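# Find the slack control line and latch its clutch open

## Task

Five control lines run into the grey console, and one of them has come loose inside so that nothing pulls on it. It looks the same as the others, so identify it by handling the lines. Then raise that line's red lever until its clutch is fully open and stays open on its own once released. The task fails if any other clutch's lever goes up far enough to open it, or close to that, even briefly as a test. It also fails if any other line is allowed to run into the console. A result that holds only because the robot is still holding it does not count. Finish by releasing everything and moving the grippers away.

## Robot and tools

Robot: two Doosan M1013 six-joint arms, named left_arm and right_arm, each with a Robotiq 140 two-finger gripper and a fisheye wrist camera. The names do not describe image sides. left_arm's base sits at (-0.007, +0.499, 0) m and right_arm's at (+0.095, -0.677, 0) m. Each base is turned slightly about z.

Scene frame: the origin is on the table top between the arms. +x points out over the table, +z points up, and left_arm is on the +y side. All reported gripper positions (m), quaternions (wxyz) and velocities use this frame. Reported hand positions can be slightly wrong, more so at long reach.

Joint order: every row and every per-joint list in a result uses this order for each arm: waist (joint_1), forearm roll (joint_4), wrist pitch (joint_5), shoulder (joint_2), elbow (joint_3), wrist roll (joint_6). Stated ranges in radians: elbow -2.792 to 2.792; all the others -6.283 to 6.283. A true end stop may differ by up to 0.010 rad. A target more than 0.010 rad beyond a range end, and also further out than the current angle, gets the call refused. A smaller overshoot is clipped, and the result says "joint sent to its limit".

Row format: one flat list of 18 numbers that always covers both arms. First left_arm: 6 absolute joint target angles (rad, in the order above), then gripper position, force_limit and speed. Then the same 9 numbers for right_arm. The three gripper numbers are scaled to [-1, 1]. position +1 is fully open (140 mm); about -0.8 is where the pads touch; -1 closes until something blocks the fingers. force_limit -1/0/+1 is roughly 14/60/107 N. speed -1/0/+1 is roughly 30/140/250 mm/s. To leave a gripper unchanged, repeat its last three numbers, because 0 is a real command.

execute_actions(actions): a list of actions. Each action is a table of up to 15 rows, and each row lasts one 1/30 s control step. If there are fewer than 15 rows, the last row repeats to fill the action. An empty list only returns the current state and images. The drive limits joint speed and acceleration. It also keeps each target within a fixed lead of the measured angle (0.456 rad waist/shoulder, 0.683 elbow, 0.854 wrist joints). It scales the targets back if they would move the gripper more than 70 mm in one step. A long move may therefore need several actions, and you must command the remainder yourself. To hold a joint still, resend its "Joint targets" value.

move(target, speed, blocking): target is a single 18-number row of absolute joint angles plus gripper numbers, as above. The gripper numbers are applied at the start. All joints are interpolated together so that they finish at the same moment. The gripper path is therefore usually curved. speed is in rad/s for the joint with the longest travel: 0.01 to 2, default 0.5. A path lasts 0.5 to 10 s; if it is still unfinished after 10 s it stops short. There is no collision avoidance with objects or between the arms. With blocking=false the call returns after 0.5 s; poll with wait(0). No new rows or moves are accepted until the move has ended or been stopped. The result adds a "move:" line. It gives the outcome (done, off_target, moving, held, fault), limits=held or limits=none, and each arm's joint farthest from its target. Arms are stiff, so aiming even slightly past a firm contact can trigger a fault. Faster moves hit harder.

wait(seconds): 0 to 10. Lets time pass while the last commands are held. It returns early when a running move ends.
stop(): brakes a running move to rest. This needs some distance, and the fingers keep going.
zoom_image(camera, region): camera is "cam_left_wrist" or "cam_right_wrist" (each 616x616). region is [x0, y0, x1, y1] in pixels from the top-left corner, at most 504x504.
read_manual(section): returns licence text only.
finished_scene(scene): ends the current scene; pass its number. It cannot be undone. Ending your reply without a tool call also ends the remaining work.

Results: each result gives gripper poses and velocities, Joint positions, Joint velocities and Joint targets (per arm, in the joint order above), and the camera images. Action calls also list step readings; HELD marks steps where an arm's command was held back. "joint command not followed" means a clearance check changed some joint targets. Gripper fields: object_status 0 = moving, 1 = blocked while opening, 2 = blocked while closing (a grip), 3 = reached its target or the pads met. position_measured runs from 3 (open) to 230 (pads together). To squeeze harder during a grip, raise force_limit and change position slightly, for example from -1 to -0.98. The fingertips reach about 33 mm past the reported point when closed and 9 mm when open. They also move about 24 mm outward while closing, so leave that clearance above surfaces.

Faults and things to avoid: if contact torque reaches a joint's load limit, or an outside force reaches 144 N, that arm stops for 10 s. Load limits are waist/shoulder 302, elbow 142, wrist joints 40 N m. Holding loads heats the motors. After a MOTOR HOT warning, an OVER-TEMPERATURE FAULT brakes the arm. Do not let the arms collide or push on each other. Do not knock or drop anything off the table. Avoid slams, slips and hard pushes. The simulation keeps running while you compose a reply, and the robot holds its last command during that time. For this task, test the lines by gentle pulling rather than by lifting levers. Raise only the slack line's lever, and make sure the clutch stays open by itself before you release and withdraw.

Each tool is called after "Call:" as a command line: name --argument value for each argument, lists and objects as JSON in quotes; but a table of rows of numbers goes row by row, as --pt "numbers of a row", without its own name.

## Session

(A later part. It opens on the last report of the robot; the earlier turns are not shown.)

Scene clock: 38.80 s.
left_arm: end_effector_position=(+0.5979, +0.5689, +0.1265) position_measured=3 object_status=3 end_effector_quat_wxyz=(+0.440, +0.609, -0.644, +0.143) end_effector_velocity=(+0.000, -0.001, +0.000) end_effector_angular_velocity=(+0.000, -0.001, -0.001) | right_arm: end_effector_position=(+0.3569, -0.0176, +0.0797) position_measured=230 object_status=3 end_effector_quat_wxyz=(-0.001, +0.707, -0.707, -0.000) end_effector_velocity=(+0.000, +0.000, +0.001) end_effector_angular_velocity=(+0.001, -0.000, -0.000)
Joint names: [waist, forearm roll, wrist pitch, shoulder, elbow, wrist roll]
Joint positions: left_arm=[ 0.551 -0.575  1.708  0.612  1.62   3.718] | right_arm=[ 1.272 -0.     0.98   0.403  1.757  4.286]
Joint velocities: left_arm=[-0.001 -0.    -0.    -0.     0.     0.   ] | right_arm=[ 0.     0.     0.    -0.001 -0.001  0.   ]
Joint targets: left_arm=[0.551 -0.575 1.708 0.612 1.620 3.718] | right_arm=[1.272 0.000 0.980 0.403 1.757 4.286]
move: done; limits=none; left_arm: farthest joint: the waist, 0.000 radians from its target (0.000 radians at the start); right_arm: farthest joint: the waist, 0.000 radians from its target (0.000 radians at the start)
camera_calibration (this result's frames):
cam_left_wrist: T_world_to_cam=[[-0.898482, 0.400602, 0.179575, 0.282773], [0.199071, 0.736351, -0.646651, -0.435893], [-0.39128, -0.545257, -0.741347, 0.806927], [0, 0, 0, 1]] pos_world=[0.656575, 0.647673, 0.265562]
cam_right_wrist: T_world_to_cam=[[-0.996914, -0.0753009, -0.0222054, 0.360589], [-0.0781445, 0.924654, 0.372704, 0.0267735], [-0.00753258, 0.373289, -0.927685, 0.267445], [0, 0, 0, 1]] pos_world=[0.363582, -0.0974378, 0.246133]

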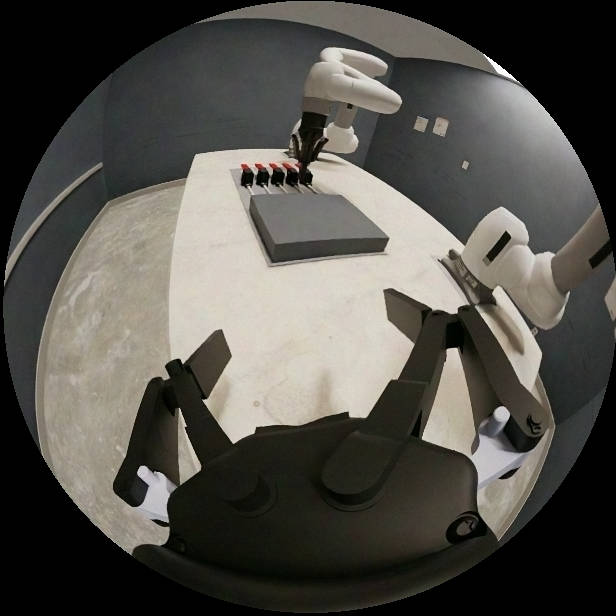

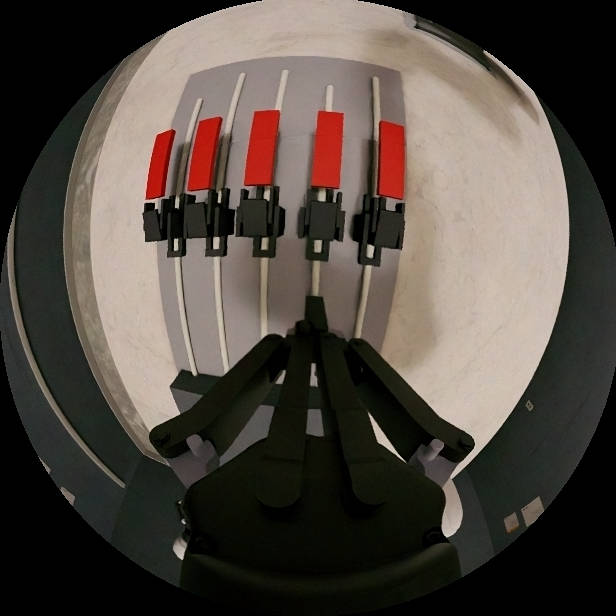

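Call:
move --target '[0.551,-0.575,1.708,0.612,1.62,3.718,1,0,0, 1.2375,0,1.0381,0.5008,1.6027,4.251,-0.3,-1,0]'

Call:
move --target '[0.551,-0.575,1.708,0.612,1.62,3.718,1,0,0, 1.2375,0,0.9759,0.5353,1.6304,4.251,-0.3,-1,0]' --speed 0.2

Call:
move --target '[0.551,-0.575,1.708,0.612,1.62,3.718,1,0,0, 1.2375,0,0.9759,0.5353,1.6304,4.251,-1,-1,0]'

Call:
move --target '[0.551,-0.575,1.708,0.612,1.62,3.718,1,0,0, 1.2375,0,1.0381,0.5008,1.6027,4.251,-1,-1,0]' --speed 0.05

Scene clock: 40.00 s.
left_arm: end_effector_position=(+0.5979, +0.5689, +0.1265) position_measured=3 object_status=3 end_effector_quat_wxyz=(+0.440, +0.609, -0.644, +0.143) end_effector_velocity=(-0.000, +0.000, -0.000) end_effector_angular_velocity=(+0.000, +0.001, +0.000) | right_arm: end_effector_position=(+0.4111, +0.0362, +0.0800) position_measured=167 object_status=3 end_effector_quat_wxyz=(-0.000, +0.707, -0.707, +0.000) end_effector_velocity=(+0.000, -0.000, -0.000) end_effector_angular_velocity=(-0.000, -0.000, +0.000)
Joint names: [waist, forearm roll, wrist pitch, shoulder, elbow, wrist roll]
Joint positions: left_arm=[ 0.551 -0.575  1.708  0.612  1.62   3.718] | right_arm=[ 1.238 -0.     1.038  0.501  1.603  4.251]
Joint velocities: left_arm=[ 0.  0.  0.  0.  0. -0.] | right_arm=[-0. -0.  0.  0.  0. -0.]
Joint targets: left_arm=[0.551 -0.575 1.708 0.612 1.620 3.718] | right_arm=[1.238 0.000 1.038 0.501 1.603 4.251]
move: done; limits=none; left_arm: farthest joint: the waist, 0.000 radians from its target (0.000 radians at the start); right_arm: farthest joint: the waist, 0.000 radians from its target (0.035 radians at the start)
camera_calibration (this result's frames):
cam_left_wrist: T_world_to_cam=[[-0.898482, 0.400602, 0.179575, 0.282773], [0.199071, 0.736351, -0.646651, -0.435893], [-0.391281, -0.545256, -0.741347, 0.806926], [0, 0, 0, 1]] pos_world=[0.656575, 0.647672, 0.265562]
cam_right_wrist: T_world_to_cam=[[-0.996909, -0.0755775, -0.02146, 0.418695], [-0.0781343, 0.925171, 0.37142, -0.0188451], [-0.00821679, 0.371949, -0.928217, 0.248395], [0, 0, 0, 1]] pos_world=[0.41797, -0.0433114, 0.246549]

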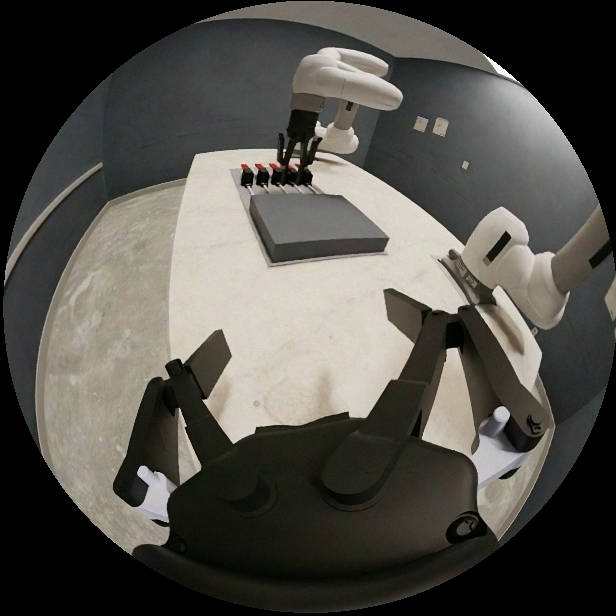

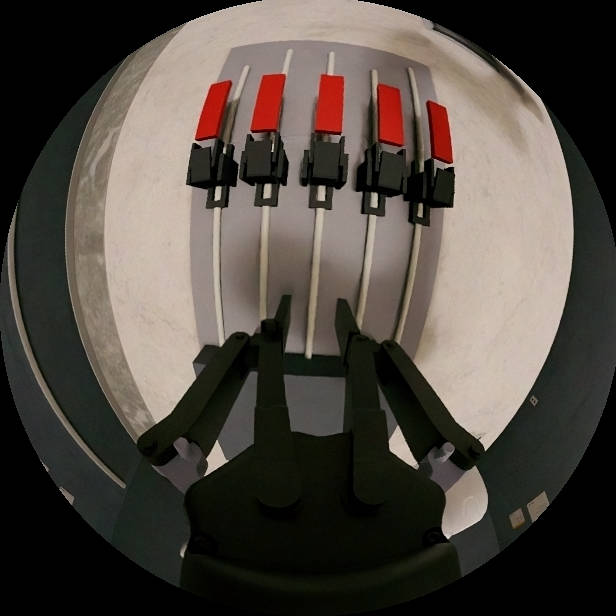

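Scene clock: 40.77 s.
left_arm: end_effector_position=(+0.5979, +0.5689, +0.1265) position_measured=3 object_status=3 end_effector_quat_wxyz=(+0.440, +0.609, -0.644, +0.143) end_effector_velocity=(+0.000, -0.001, -0.000) end_effector_angular_velocity=(-0.000, -0.000, -0.000) | right_arm: end_effector_position=(+0.4112, +0.0363, +0.0400) position_measured=167 object_status=3 end_effector_quat_wxyz=(-0.000, +0.707, -0.707, +0.000) end_effector_velocity=(-0.000, -0.001, -0.000) end_effector_angular_velocity=(-0.000, +0.000, -0.000)
Joint names: [waist, forearm roll, wrist pitch, shoulder, elbow, wrist roll]
Joint positions: left_arm=[ 0.551 -0.575  1.708  0.612  1.62   3.718] | right_arm=[ 1.237 -0.     0.976  0.535  1.63   4.251]
Joint velocities: left_arm=[-0.001 -0.    -0.    -0.     0.    -0.   ] | right_arm=[ 0.    -0.    -0.    -0.001  0.001  0.   ]
Joint targets: left_arm=[0.551 -0.575 1.708 0.612 1.620 3.718] | right_arm=[1.238 0.000 0.976 0.535 1.630 4.251]
move: done; limits=none; left_arm: farthest joint: the waist, 0.000 radians from its target (0.000 radians at the start); right_arm: farthest joint: the waist, 0.000 radians from its target (0.000 radians at the start)
camera_calibration (this result's frames):
cam_left_wrist: T_world_to_cam=[[-0.898482, 0.400602, 0.179575, 0.282773], [0.199071, 0.736351, -0.646651, -0.435893], [-0.391281, -0.545256, -0.741347, 0.806926], [0, 0, 0, 1]] pos_world=[0.656575, 0.647673, 0.265562]
cam_right_wrist: T_world_to_cam=[[-0.996911, -0.0755458, -0.0214828, 0.417888], [-0.078113, 0.925158, 0.371457, -0.00404148], [-0.00818707, 0.371988, -0.928201, 0.211285], [0, 0, 0, 1]] pos_world=[0.418011, -0.043287, 0.206594]

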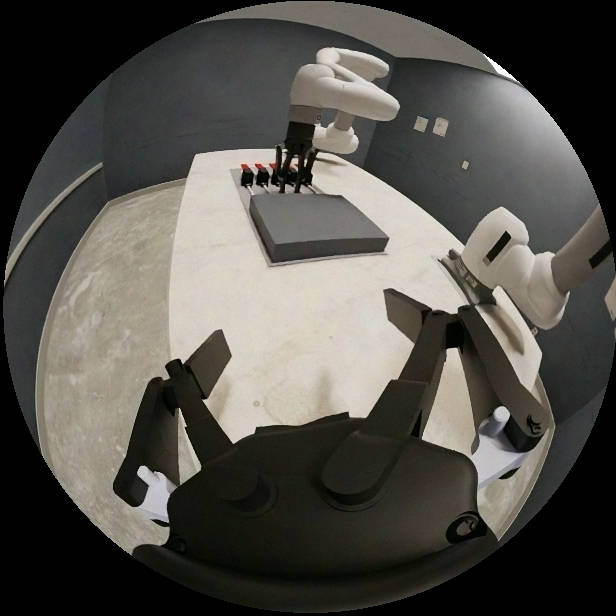

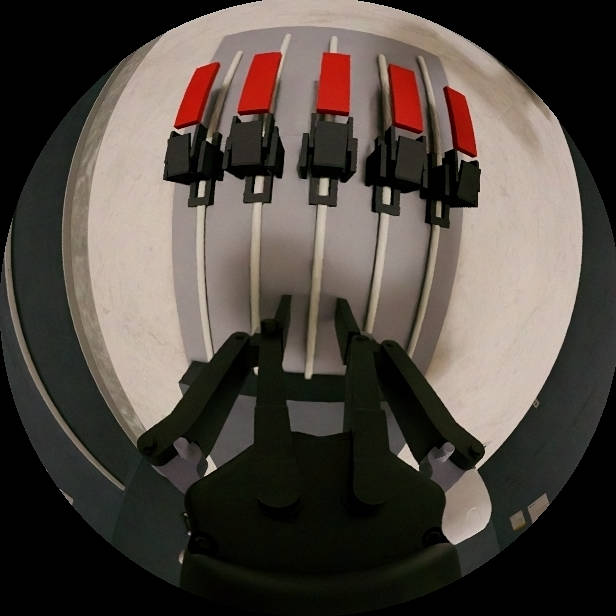

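Scene clock: 41.47 s.
left_arm: end_effector_position=(+0.5979, +0.5689, +0.1265) position_measured=3 object_status=3 end_effector_quat_wxyz=(+0.440, +0.609, -0.644, +0.143) end_effector_velocity=(-0.000, +0.000, +0.000) end_effector_angular_velocity=(-0.000, -0.000, -0.000) | right_arm: end_effector_position=(+0.4112, +0.0363, +0.0400) position_measured=219 object_status=2 end_effector_quat_wxyz=(+0.000, +0.707, -0.707, -0.000) end_effector_velocity=(-0.000, -0.001, -0.001) end_effector_angular_velocity=(-0.002, +0.001, -0.000)
Joint names: [waist, forearm roll, wrist pitch, shoulder, elbow, wrist roll]
Joint positions: left_arm=[ 0.551 -0.575  1.708  0.612  1.62   3.718] | right_arm=[1.237 0.    0.976 0.535 1.63  4.251]
Joint velocities: left_arm=[ 0.  0.  0. -0.  0.  0.] | right_arm=[-0.     0.     0.     0.     0.001  0.   ]
Joint targets: left_arm=[0.551 -0.575 1.708 0.612 1.620 3.718] | right_arm=[1.238 0.000 0.976 0.535 1.630 4.251]
move: done; limits=none; left_arm: farthest joint: the waist, 0.000 radians from its target (0.000 radians at the start); right_arm: farthest joint: the waist, 0.000 radians from its target (0.000 radians at the start)
camera_calibration (this result's frames):
cam_left_wrist: T_world_to_cam=[[-0.898482, 0.400602, 0.179575, 0.282773], [0.199071, 0.736351, -0.646651, -0.435893], [-0.391281, -0.545257, -0.741347, 0.806927], [0, 0, 0, 1]] pos_world=[0.656575, 0.647673, 0.265562]
cam_right_wrist: T_world_to_cam=[[-0.996912, -0.0755368, -0.0214474, 0.417873], [-0.0780918, 0.925171, 0.37143, -0.00402575], [-0.00821409, 0.371958, -0.928213, 0.21127], [0, 0, 0, 1]] pos_world=[0.418004, -0.0432942, 0.206561]

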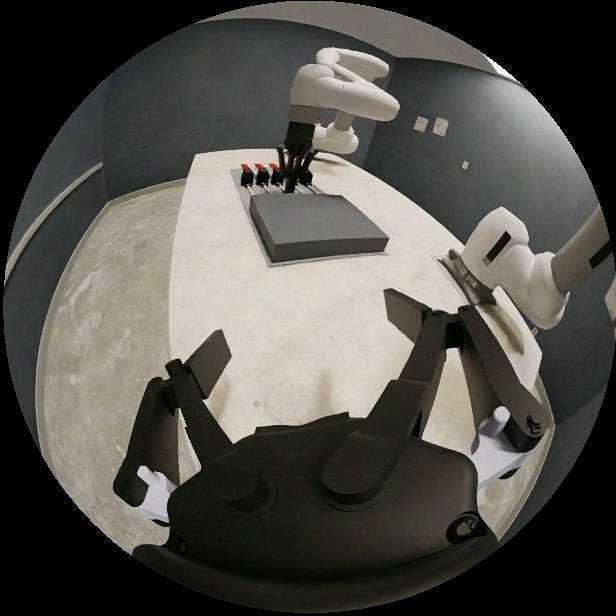

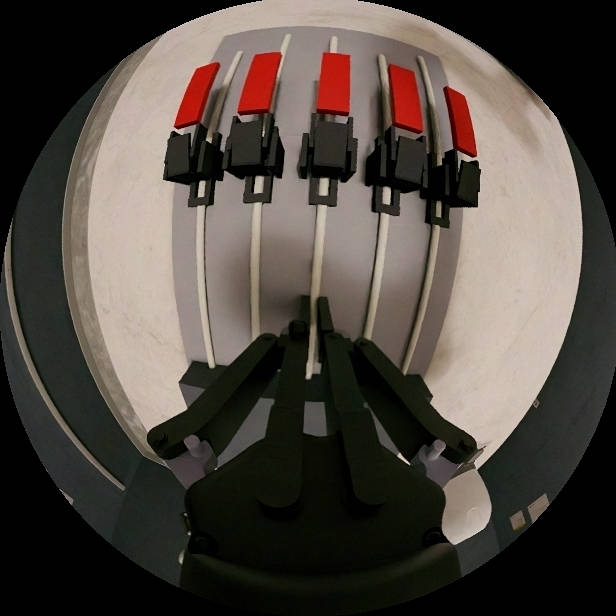

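Scene clock: 42.97 s.
left_arm: end_effector_position=(+0.5979, +0.5689, +0.1265) position_measured=3 object_status=3 end_effector_quat_wxyz=(+0.440, +0.609, -0.644, +0.143) end_effector_velocity=(-0.000, +0.001, -0.000) end_effector_angular_velocity=(-0.000, +0.000, +0.001) | right_arm: end_effector_position=(+0.4112, +0.0362, +0.0799) position_measured=230 object_status=3 end_effector_quat_wxyz=(+0.000, +0.707, -0.707, +0.000) end_effector_velocity=(+0.000, +0.001, +0.000) end_effector_angular_velocity=(+0.000, -0.001, +0.000)
Joint names: [waist, forearm roll, wrist pitch, shoulder, elbow, wrist roll]
Joint positions: left_arm=[ 0.551 -0.575  1.708  0.612  1.62   3.718] | right_arm=[ 1.237 -0.     1.038  0.501  1.603  4.251]
Joint velocities: left_arm=[ 0.001  0.    -0.     0.    -0.     0.   ] | right_arm=[ 0.    -0.     0.     0.    -0.001  0.   ]
Joint targets: left_arm=[0.551 -0.575 1.708 0.612 1.620 3.718] | right_arm=[1.238 0.000 1.038 0.501 1.603 4.251]
move: done; limits=none; left_arm: farthest joint: the waist, 0.000 radians from its target (0.000 radians at the start); right_arm: farthest joint: the waist, 0.000 radians from its target (0.000 radians at the start)
camera_calibration (this result's frames):
cam_left_wrist: T_world_to_cam=[[-0.898482, 0.400602, 0.179575, 0.282773], [0.199071, 0.736351, -0.646651, -0.435893], [-0.391281, -0.545256, -0.741347, 0.806926], [0, 0, 0, 1]] pos_world=[0.656575, 0.647673, 0.265562]
cam_right_wrist: T_world_to_cam=[[-0.996913, -0.0755261, -0.021436, 0.41873], [-0.0780778, 0.92518, 0.37141, -0.0188546], [-0.00821903, 0.371937, -0.928221, 0.248365], [0, 0, 0, 1]] pos_world=[0.418007, -0.0433073, 0.246517]

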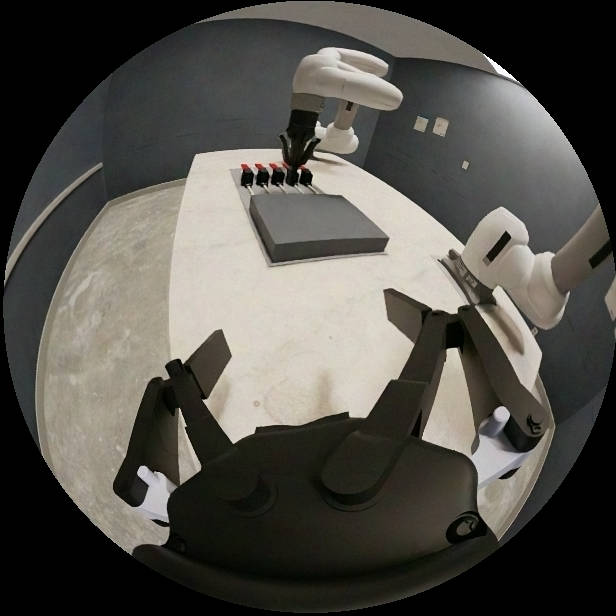

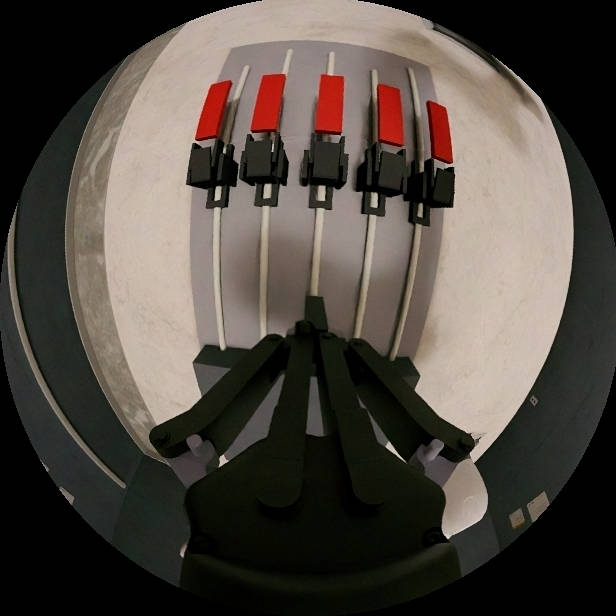

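Call:
move --target '[0.551,-0.575,1.708,0.612,1.62,3.718,1,0,0, 1.1589,0,1.0381,0.5008,1.6027,4.1725,-0.3,-1,0]'

Call:
move --target '[0.551,-0.575,1.708,0.612,1.62,3.718,1,0,0, 1.1589,0,0.9759,0.5353,1.6304,4.1725,-0.3,-1,0]' --speed 0.2

Call:
move --target '[0.551,-0.575,1.708,0.612,1.62,3.718,1,0,0, 1.1589,0,0.9759,0.5353,1.6304,4.1725,-1,-1,0]'

Call:
move --target '[0.551,-0.575,1.708,0.612,1.62,3.718,1,0,0, 1.1589,0,1.0381,0.5008,1.6027,4.1725,-1,-1,0]' --speed 0.05

Scene clock: 44.20 s.
left_arm: end_effector_position=(+0.5979, +0.5689, +0.1265) position_measured=3 object_status=3 end_effector_quat_wxyz=(+0.440, +0.609, -0.644, +0.143) end_effector_velocity=(+0.000, -0.001, -0.000) end_effector_angular_velocity=(-0.000, +0.000, -0.002) | right_arm: end_effector_position=(+0.4661, +0.0093, +0.0800) position_measured=167 object_status=3 end_effector_quat_wxyz=(-0.000, +0.707, -0.707, -0.000) end_effector_velocity=(-0.000, -0.000, -0.000) end_effector_angular_velocity=(-0.000, +0.001, -0.001)
Joint names: [waist, forearm roll, wrist pitch, shoulder, elbow, wrist roll]
Joint positions: left_arm=[ 0.551 -0.575  1.708  0.612  1.62   3.718] | right_arm=[ 1.159 -0.     1.038  0.501  1.603  4.173]
Joint velocities: left_arm=[-0.002 -0.    -0.     0.     0.     0.   ] | right_arm=[-0.001  0.001 -0.    -0.     0.001  0.   ]
Joint targets: left_arm=[0.551 -0.575 1.708 0.612 1.620 3.718] | right_arm=[1.159 0.000 1.038 0.501 1.603 4.173]
move: done; limits=none; left_arm: farthest joint: the waist, 0.000 radians from its target (0.000 radians at the start); right_arm: farthest joint: the waist, 0.000 radians from its target (0.079 radians at the start)
camera_calibration (this result's frames):
cam_left_wrist: T_world_to_cam=[[-0.898482, 0.400603, 0.179575, 0.282773], [0.199071, 0.736351, -0.646651, -0.435893], [-0.391281, -0.545256, -0.741347, 0.806926], [0, 0, 0, 1]] pos_world=[0.656575, 0.647672, 0.265562]
cam_right_wrist: T_world_to_cam=[[-0.996916, -0.0754921, -0.0214551, 0.471493], [-0.0780531, 0.925171, 0.371438, 0.0103667], [-0.008191, 0.371967, -0.92821, 0.258864], [0, 0, 0, 1]] pos_world=[0.472968, -0.0702859, 0.246546]

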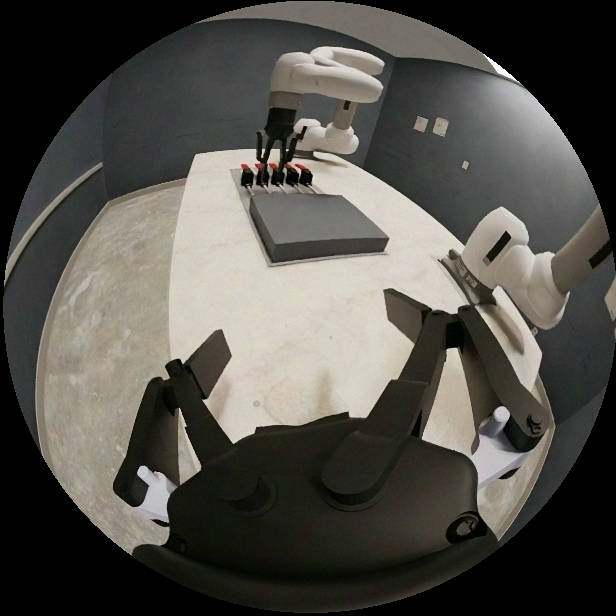

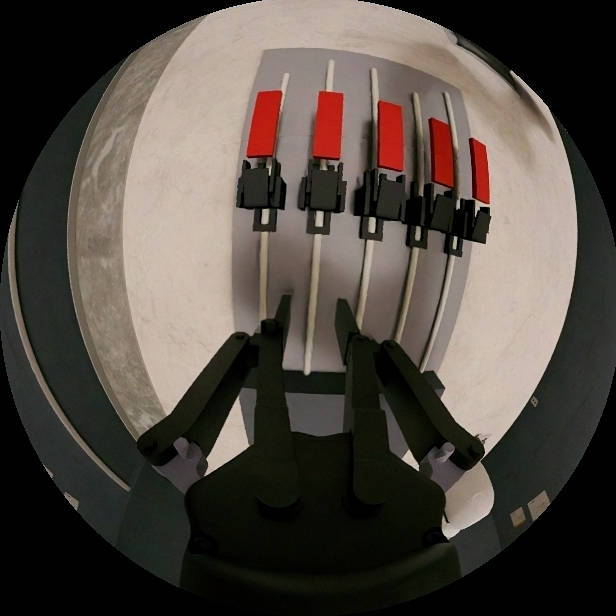

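Scene clock: 44.97 s.
left_arm: end_effector_position=(+0.5979, +0.5689, +0.1265) position_measured=3 object_status=3 end_effector_quat_wxyz=(+0.440, +0.609, -0.644, +0.143) end_effector_velocity=(-0.000, -0.000, +0.000) end_effector_angular_velocity=(-0.000, +0.000, -0.001) | right_arm: end_effector_position=(+0.4662, +0.0093, +0.0400) position_measured=167 object_status=3 end_effector_quat_wxyz=(-0.000, +0.707, -0.707, -0.000) end_effector_velocity=(-0.001, -0.001, -0.001) end_effector_angular_velocity=(-0.001, +0.001, -0.000)
Joint names: [waist, forearm roll, wrist pitch, shoulder, elbow, wrist roll]
Joint positions: left_arm=[ 0.551 -0.575  1.708  0.612  1.62   3.718] | right_arm=[ 1.159 -0.     0.976  0.535  1.63   4.173]
Joint velocities: left_arm=[-0.    -0.     0.001 -0.     0.     0.   ] | right_arm=[ 0.     0.001 -0.     0.001  0.001 -0.   ]
Joint targets: left_arm=[0.551 -0.575 1.708 0.612 1.620 3.718] | right_arm=[1.159 0.000 0.976 0.535 1.630 4.173]
move: done; limits=none; left_arm: farthest joint: the waist, 0.000 radians from its target (0.000 radians at the start); right_arm: farthest joint: the waist, 0.000 radians from its target (0.000 radians at the start)
camera_calibration (this result's frames):
cam_left_wrist: T_world_to_cam=[[-0.898482, 0.400602, 0.179575, 0.282774], [0.199071, 0.736351, -0.646651, -0.435893], [-0.39128, -0.545257, -0.741347, 0.806926], [0, 0, 0, 1]] pos_world=[0.656575, 0.647672, 0.265562]
cam_right_wrist: T_world_to_cam=[[-0.996919, -0.0754384, -0.0214772, 0.470693], [-0.0780112, 0.925163, 0.371467, 0.0251955], [-0.00815297, 0.371998, -0.928198, 0.221772], [0, 0, 0, 1]] pos_world=[0.473016, -0.0703002, 0.206598]

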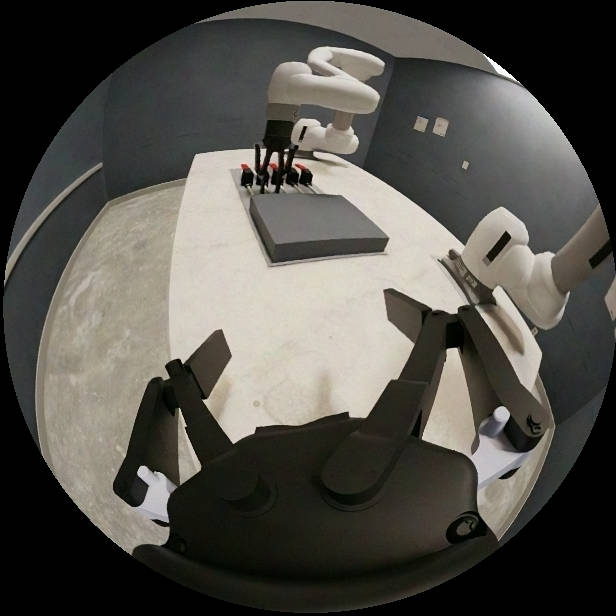

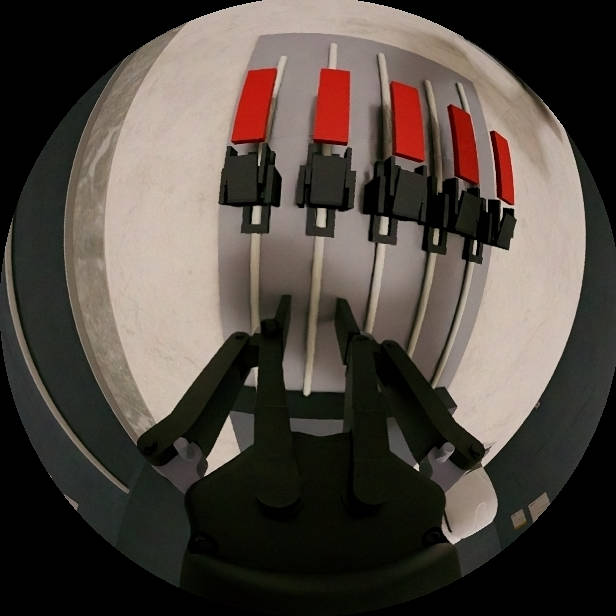

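Scene clock: 45.67 s.
left_arm: end_effector_position=(+0.5979, +0.5689, +0.1265) position_measured=3 object_status=3 end_effector_quat_wxyz=(+0.440, +0.609, -0.644, +0.143) end_effector_velocity=(-0.000, +0.000, -0.000) end_effector_angular_velocity=(-0.000, +0.001, +0.001) | right_arm: end_effector_position=(+0.4662, +0.0092, +0.0400) position_measured=219 object_status=2 end_effector_quat_wxyz=(+0.000, +0.707, -0.707, +0.000) end_effector_velocity=(-0.000, -0.001, -0.001) end_effector_angular_velocity=(-0.001, +0.001, -0.000)
Joint names: [waist, forearm roll, wrist pitch, shoulder, elbow, wrist roll]
Joint positions: left_arm=[ 0.551 -0.575  1.708  0.612  1.62   3.718] | right_arm=[ 1.159 -0.     0.976  0.535  1.63   4.172]
Joint velocities: left_arm=[ 0.001  0.    -0.     0.001  0.    -0.   ] | right_arm=[-0.     0.    -0.     0.001  0.001  0.   ]
Joint targets: left_arm=[0.551 -0.575 1.708 0.612 1.620 3.718] | right_arm=[1.159 0.000 0.976 0.535 1.630 4.173]
move: done; limits=none; left_arm: farthest joint: the waist, 0.000 radians from its target (0.000 radians at the start); right_arm: farthest joint: the waist, 0.000 radians from its target (0.000 radians at the start)
camera_calibration (this result's frames):
cam_left_wrist: T_world_to_cam=[[-0.898482, 0.400603, 0.179575, 0.282773], [0.199071, 0.736351, -0.646651, -0.435893], [-0.391281, -0.545256, -0.741347, 0.806926], [0, 0, 0, 1]] pos_world=[0.656575, 0.647673, 0.265562]
cam_right_wrist: T_world_to_cam=[[-0.99692, -0.0754399, -0.0214485, 0.470681], [-0.0780023, 0.925179, 0.37143, 0.0252206], [-0.00817696, 0.371958, -0.928213, 0.221752], [0, 0, 0, 1]] pos_world=[0.473012, -0.070308, 0.206561]

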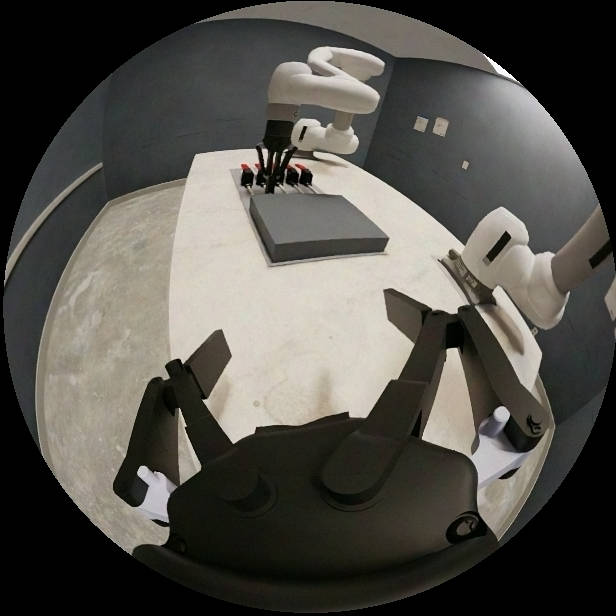

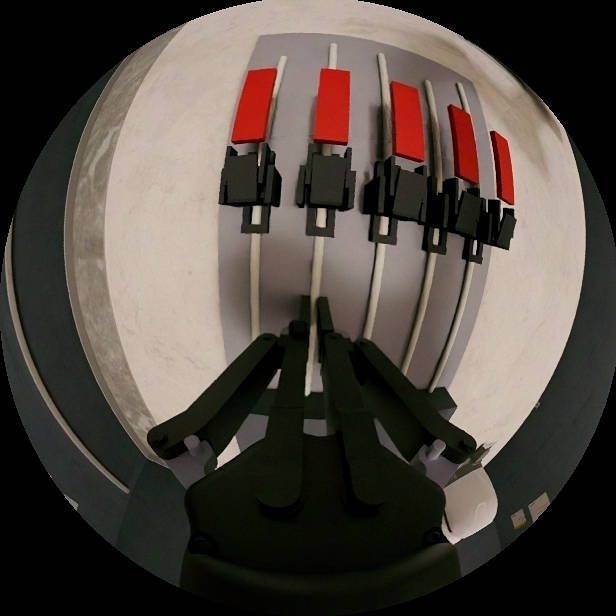

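Scene clock: 47.17 s.
left_arm: end_effector_position=(+0.5979, +0.5689, +0.1265) position_measured=3 object_status=3 end_effector_quat_wxyz=(+0.440, +0.609, -0.644, +0.143) end_effector_velocity=(-0.000, +0.000, -0.000) end_effector_angular_velocity=(+0.001, -0.000, +0.000) | right_arm: end_effector_position=(+0.4662, +0.0092, +0.0799) position_measured=230 object_status=3 end_effector_quat_wxyz=(+0.000, +0.707, -0.707, +0.000) end_effector_velocity=(+0.000, -0.000, -0.000) end_effector_angular_velocity=(-0.000, -0.000, +0.000)
Joint names: [waist, forearm roll, wrist pitch, shoulder, elbow, wrist roll]
Joint positions: left_arm=[ 0.551 -0.575  1.708  0.612  1.62   3.718] | right_arm=[ 1.159 -0.     1.038  0.501  1.603  4.172]
Joint velocities: left_arm=[ 0.     0.    -0.001 -0.     0.    -0.   ] | right_arm=[-0. -0.  0.  0. -0.  0.]
Joint targets: left_arm=[0.551 -0.575 1.708 0.612 1.620 3.718] | right_arm=[1.159 0.000 1.038 0.501 1.603 4.173]
move: done; limits=none; left_arm: farthest joint: the waist, 0.000 radians from its target (0.000 radians at the start); right_arm: farthest joint: the waist, 0.000 radians from its target (0.000 radians at the start)
camera_calibration (this result's frames):
cam_left_wrist: T_world_to_cam=[[-0.898482, 0.400602, 0.179575, 0.282773], [0.199071, 0.736351, -0.646651, -0.435893], [-0.39128, -0.545256, -0.741347, 0.806926], [0, 0, 0, 1]] pos_world=[0.656575, 0.647672, 0.265562]
cam_right_wrist: T_world_to_cam=[[-0.996919, -0.0754466, -0.0214336, 0.471524], [-0.0780032, 0.925186, 0.37141, 0.0103911], [-0.00819156, 0.371938, -0.928221, 0.258848], [0, 0, 0, 1]] pos_world=[0.473003, -0.0703143, 0.246516]

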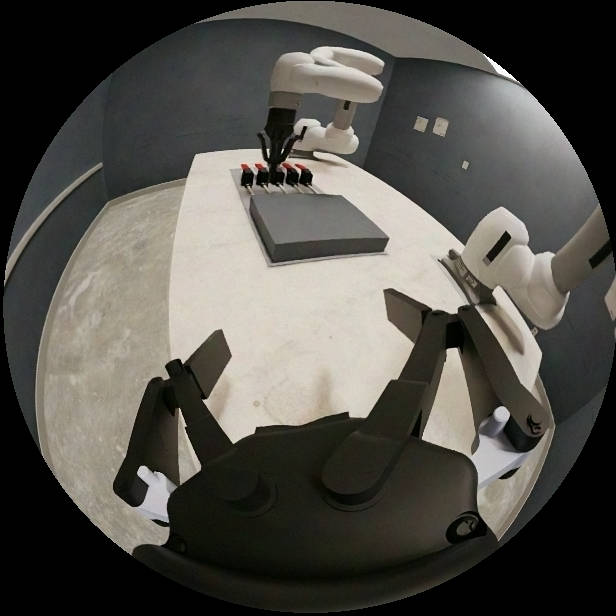

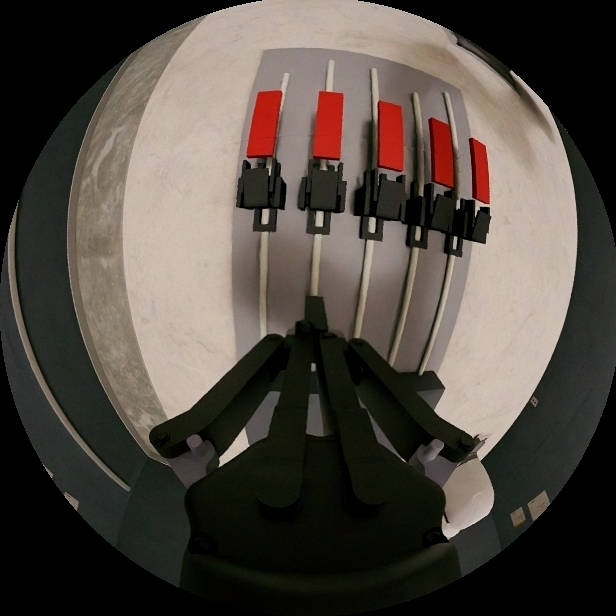

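Call:
move --target '[0.551,-0.575,1.708,0.612,1.62,3.718,1,0,0, 1.0768,0,1.0381,0.5008,1.6027,4.09,-0.3,-1,0]'

Call:
move --target '[0.551,-0.575,1.708,0.612,1.62,3.718,1,0,0, 1.0768,0,0.9759,0.5353,1.6304,4.09,-0.3,-1,0]' --speed 0.2

Call:
move --target '[0.551,-0.575,1.708,0.612,1.62,3.718,1,0,0, 1.0768,0,0.9759,0.5353,1.6304,4.09,-1,-1,0]'

Call:
move --target '[0.551,-0.575,1.708,0.612,1.62,3.718,1,0,0, 1.0768,0,1.0381,0.5008,1.6027,4.09,-1,-1,0]' --speed 0.05

Scene clock: 48.57 s.
left_arm: end_effector_position=(+0.5979, +0.5689, +0.1265) position_measured=3 object_status=3 end_effector_quat_wxyz=(+0.440, +0.609, -0.644, +0.143) end_effector_velocity=(-0.000, +0.000, +0.000) end_effector_angular_velocity=(+0.000, -0.000, -0.000) | right_arm: end_effector_position=(+0.5211, -0.0235, +0.0800) position_measured=167 object_status=3 end_effector_quat_wxyz=(-0.000, +0.707, -0.707, -0.000) end_effector_velocity=(+0.001, +0.000, +0.001) end_effector_angular_velocity=(+0.001, -0.001, -0.000)
Joint names: [waist, forearm roll, wrist pitch, shoulder, elbow, wrist roll]
Joint positions: left_arm=[ 0.551 -0.575  1.708  0.612  1.62   3.718] | right_arm=[ 1.077 -0.     1.038  0.501  1.603  4.09 ]
Joint velocities: left_arm=[ 0.  0. -0. -0. -0. -0.] | right_arm=[-0.001 -0.     0.     0.    -0.001 -0.   ]
Joint targets: left_arm=[0.551 -0.575 1.708 0.612 1.620 3.718] | right_arm=[1.077 0.000 1.038 0.501 1.603 4.090]
move: done; limits=none; left_arm: farthest joint: the waist, 0.000 radians from its target (0.000 radians at the start); right_arm: farthest joint: the waist, 0.000 radians from its target (0.082 radians at the start)
camera_calibration (this result's frames):
cam_left_wrist: T_world_to_cam=[[-0.898482, 0.400602, 0.179575, 0.282773], [0.199071, 0.736351, -0.646651, -0.435893], [-0.391281, -0.545256, -0.741347, 0.806926], [0, 0, 0, 1]] pos_world=[0.656575, 0.647672, 0.265562]
cam_right_wrist: T_world_to_cam=[[-0.996885, -0.0758934, -0.0214571, 0.523843], [-0.0784263, 0.925139, 0.371439, 0.0451365], [-0.00833894, 0.371965, -0.928209, 0.271568], [0, 0, 0, 1]] pos_world=[0.528016, -0.103015, 0.246547]

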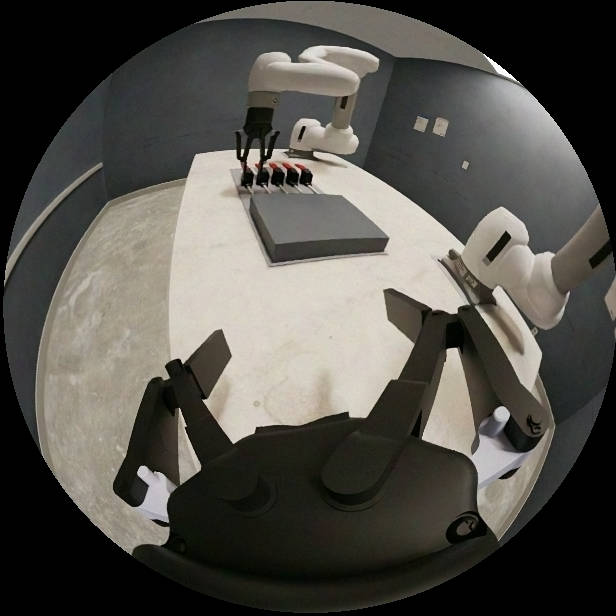

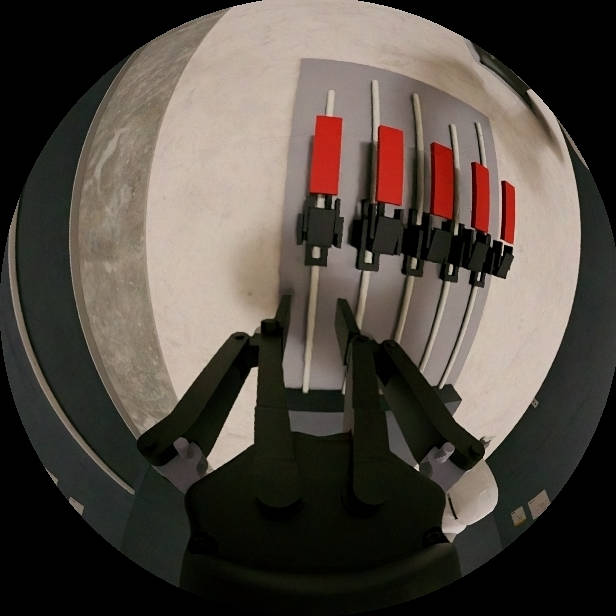

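Scene clock: 49.33 s.
left_arm: end_effector_position=(+0.5979, +0.5689, +0.1265) position_measured=3 object_status=3 end_effector_quat_wxyz=(+0.440, +0.609, -0.644, +0.143) end_effector_velocity=(+0.000, -0.000, +0.000) end_effector_angular_velocity=(+0.001, +0.000, -0.000) | right_arm: end_effector_position=(+0.5212, -0.0235, +0.0400) position_measured=167 object_status=3 end_effector_quat_wxyz=(-0.000, +0.707, -0.707, -0.000) end_effector_velocity=(+0.000, +0.000, +0.000) end_effector_angular_velocity=(+0.001, -0.000, +0.000)
Joint names: [waist, forearm roll, wrist pitch, shoulder, elbow, wrist roll]
Joint positions: left_arm=[ 0.551 -0.575  1.708  0.612  1.62   3.718] | right_arm=[1.077 0.    0.976 0.535 1.63  4.09 ]
Joint velocities: left_arm=[-0.001  0.    -0.    -0.    -0.    -0.001] | right_arm=[ 0.     0.    -0.     0.    -0.001 -0.   ]
Joint targets: left_arm=[0.551 -0.575 1.708 0.612 1.620 3.718] | right_arm=[1.077 0.000 0.976 0.535 1.630 4.090]
move: done; limits=none; left_arm: farthest joint: the waist, 0.000 radians from its target (0.000 radians at the start); right_arm: farthest joint: the waist, 0.000 radians from its target (0.000 radians at the start)
camera_calibration (this result's frames):
cam_left_wrist: T_world_to_cam=[[-0.898482, 0.400603, 0.179575, 0.282773], [0.199071, 0.736351, -0.646651, -0.435893], [-0.391281, -0.545256, -0.741347, 0.806926], [0, 0, 0, 1]] pos_world=[0.656575, 0.647672, 0.265562]
cam_right_wrist: T_world_to_cam=[[-0.99689, -0.0758288, -0.0214708, 0.523043], [-0.0783711, 0.925131, 0.371472, 0.0599595], [-0.00830497, 0.371999, -0.928196, 0.234477], [0, 0, 0, 1]] pos_world=[0.528062, -0.103034, 0.206597]

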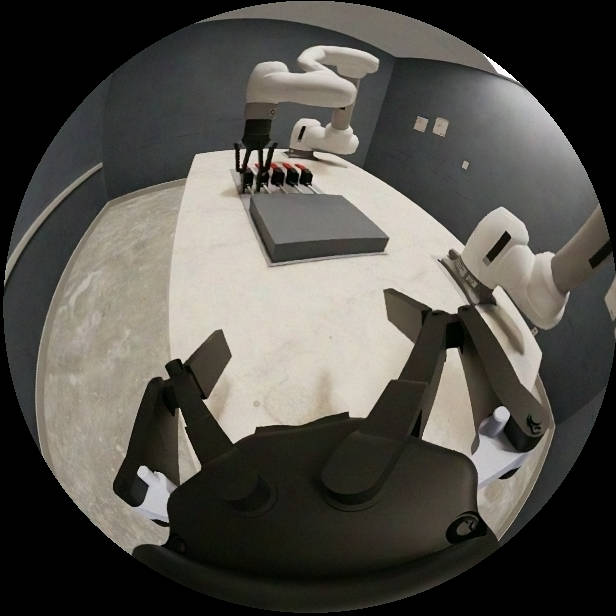

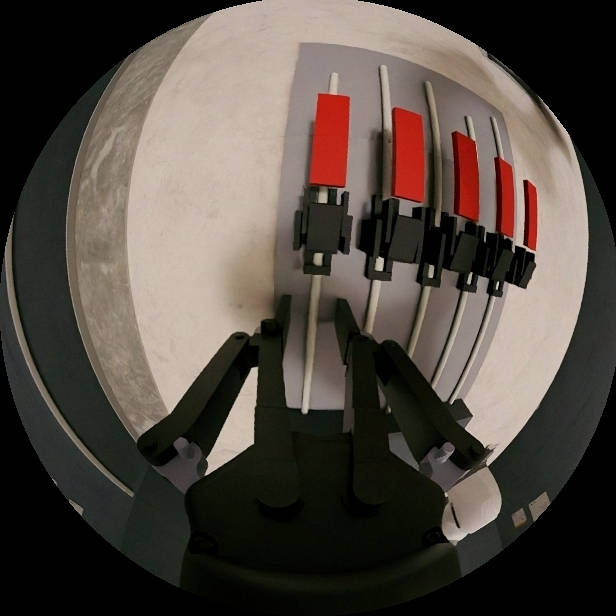

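Scene clock: 50.03 s.
left_arm: end_effector_position=(+0.5979, +0.5689, +0.1265) position_measured=3 object_status=3 end_effector_quat_wxyz=(+0.440, +0.609, -0.644, +0.143) end_effector_velocity=(+0.000, -0.001, +0.001) end_effector_angular_velocity=(+0.000, -0.001, -0.001) | right_arm: end_effector_position=(+0.5212, -0.0235, +0.0400) position_measured=219 object_status=2 end_effector_quat_wxyz=(+0.000, +0.707, -0.707, -0.000) end_effector_velocity=(-0.001, -0.001, -0.000) end_effector_angular_velocity=(-0.001, +0.001, -0.000)
Joint names: [waist, forearm roll, wrist pitch, shoulder, elbow, wrist roll]
Joint positions: left_arm=[ 0.551 -0.575  1.708  0.612  1.62   3.718] | right_arm=[1.077 0.    0.976 0.535 1.63  4.09 ]
Joint velocities: left_arm=[-0.001  0.     0.    -0.001 -0.     0.   ] | right_arm=[ 0.     0.    -0.    -0.001  0.003 -0.   ]
Joint targets: left_arm=[0.551 -0.575 1.708 0.612 1.620 3.718] | right_arm=[1.077 0.000 0.976 0.535 1.630 4.090]
move: done; limits=none; left_arm: farthest joint: the waist, 0.000 radians from its target (0.000 radians at the start); right_arm: farthest joint: the waist, 0.000 radians from its target (0.000 radians at the start)
camera_calibration (this result's frames):
cam_left_wrist: T_world_to_cam=[[-0.898482, 0.400603, 0.179575, 0.282773], [0.199071, 0.736351, -0.646651, -0.435893], [-0.391281, -0.545256, -0.741347, 0.806927], [0, 0, 0, 1]] pos_world=[0.656575, 0.647673, 0.265562]
cam_right_wrist: T_world_to_cam=[[-0.99689, -0.0758308, -0.0214393, 0.52303], [-0.0783615, 0.925145, 0.371437, 0.0599832], [-0.00833188, 0.371962, -0.928211, 0.234459], [0, 0, 0, 1]] pos_world=[0.528057, -0.103041, 0.206561]

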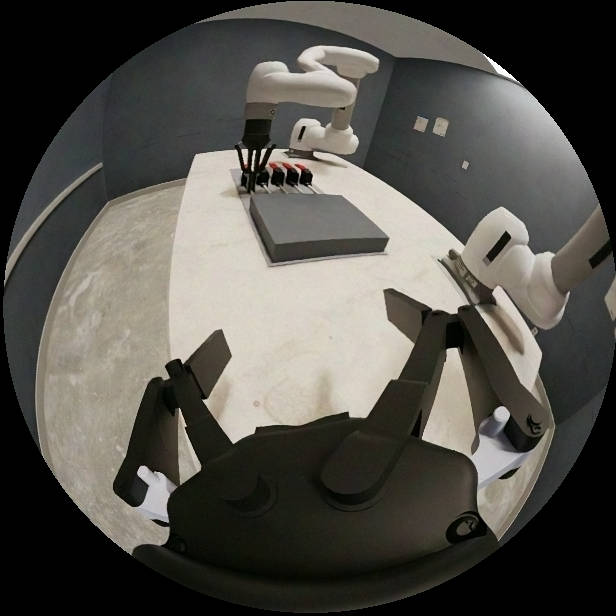

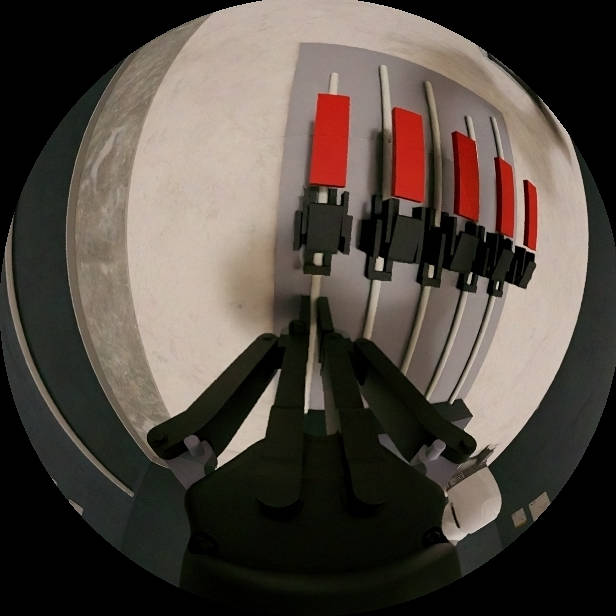

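Scene clock: 51.53 s.
left_arm: end_effector_position=(+0.5979, +0.5689, +0.1265) position_measured=3 object_status=3 end_effector_quat_wxyz=(+0.440, +0.609, -0.644, +0.143) end_effector_velocity=(-0.000, +0.000, -0.000) end_effector_angular_velocity=(-0.000, +0.000, +0.001) | right_arm: end_effector_position=(+0.5212, -0.0235, +0.0799) position_measured=230 object_status=3 end_effector_quat_wxyz=(+0.000, +0.707, -0.707, +0.000) end_effector_velocity=(+0.000, -0.000, +0.000) end_effector_angular_velocity=(-0.000, -0.001, +0.001)
Joint names: [waist, forearm roll, wrist pitch, shoulder, elbow, wrist roll]
Joint positions: left_arm=[ 0.551 -0.575  1.708  0.612  1.62   3.718] | right_arm=[ 1.077 -0.     1.038  0.501  1.603  4.09 ]
Joint velocities: left_arm=[ 0. -0.  0.  0.  0. -0.] | right_arm=[ 0.    -0.001  0.    -0.     0.    -0.   ]
Joint targets: left_arm=[0.551 -0.575 1.708 0.612 1.620 3.718] | right_arm=[1.077 0.000 1.038 0.501 1.603 4.090]
move: done; limits=none; left_arm: farthest joint: the waist, 0.000 radians from its target (0.000 radians at the start); right_arm: farthest joint: the waist, 0.000 radians from its target (0.000 radians at the start)
camera_calibration (this result's frames):
cam_left_wrist: T_world_to_cam=[[-0.898482, 0.400602, 0.179575, 0.282773], [0.199071, 0.736351, -0.646651, -0.435893], [-0.391281, -0.545257, -0.741347, 0.806927], [0, 0, 0, 1]] pos_world=[0.656575, 0.647672, 0.265562]
cam_right_wrist: T_world_to_cam=[[-0.996889, -0.0758466, -0.0214303, 0.523873], [-0.0783731, 0.925155, 0.37141, 0.0451617], [-0.00834389, 0.371934, -0.928222, 0.271553], [0, 0, 0, 1]] pos_world=[0.528049, -0.103047, 0.246514]

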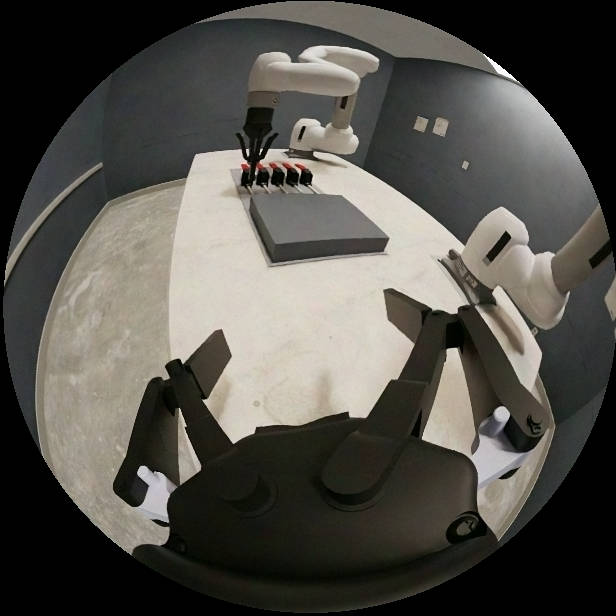

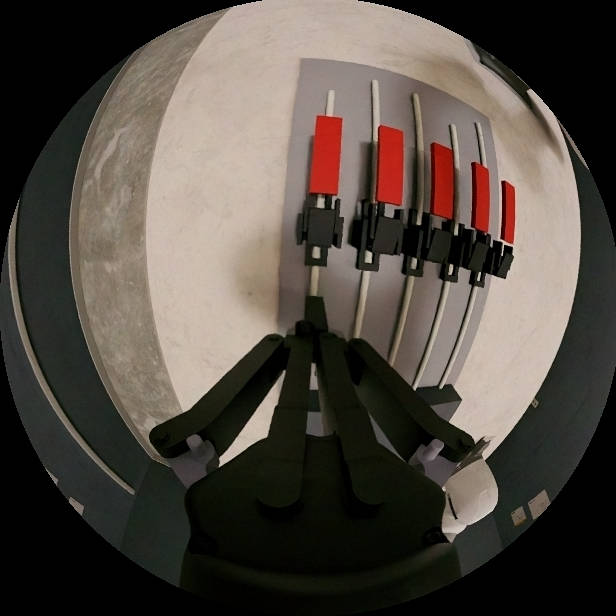

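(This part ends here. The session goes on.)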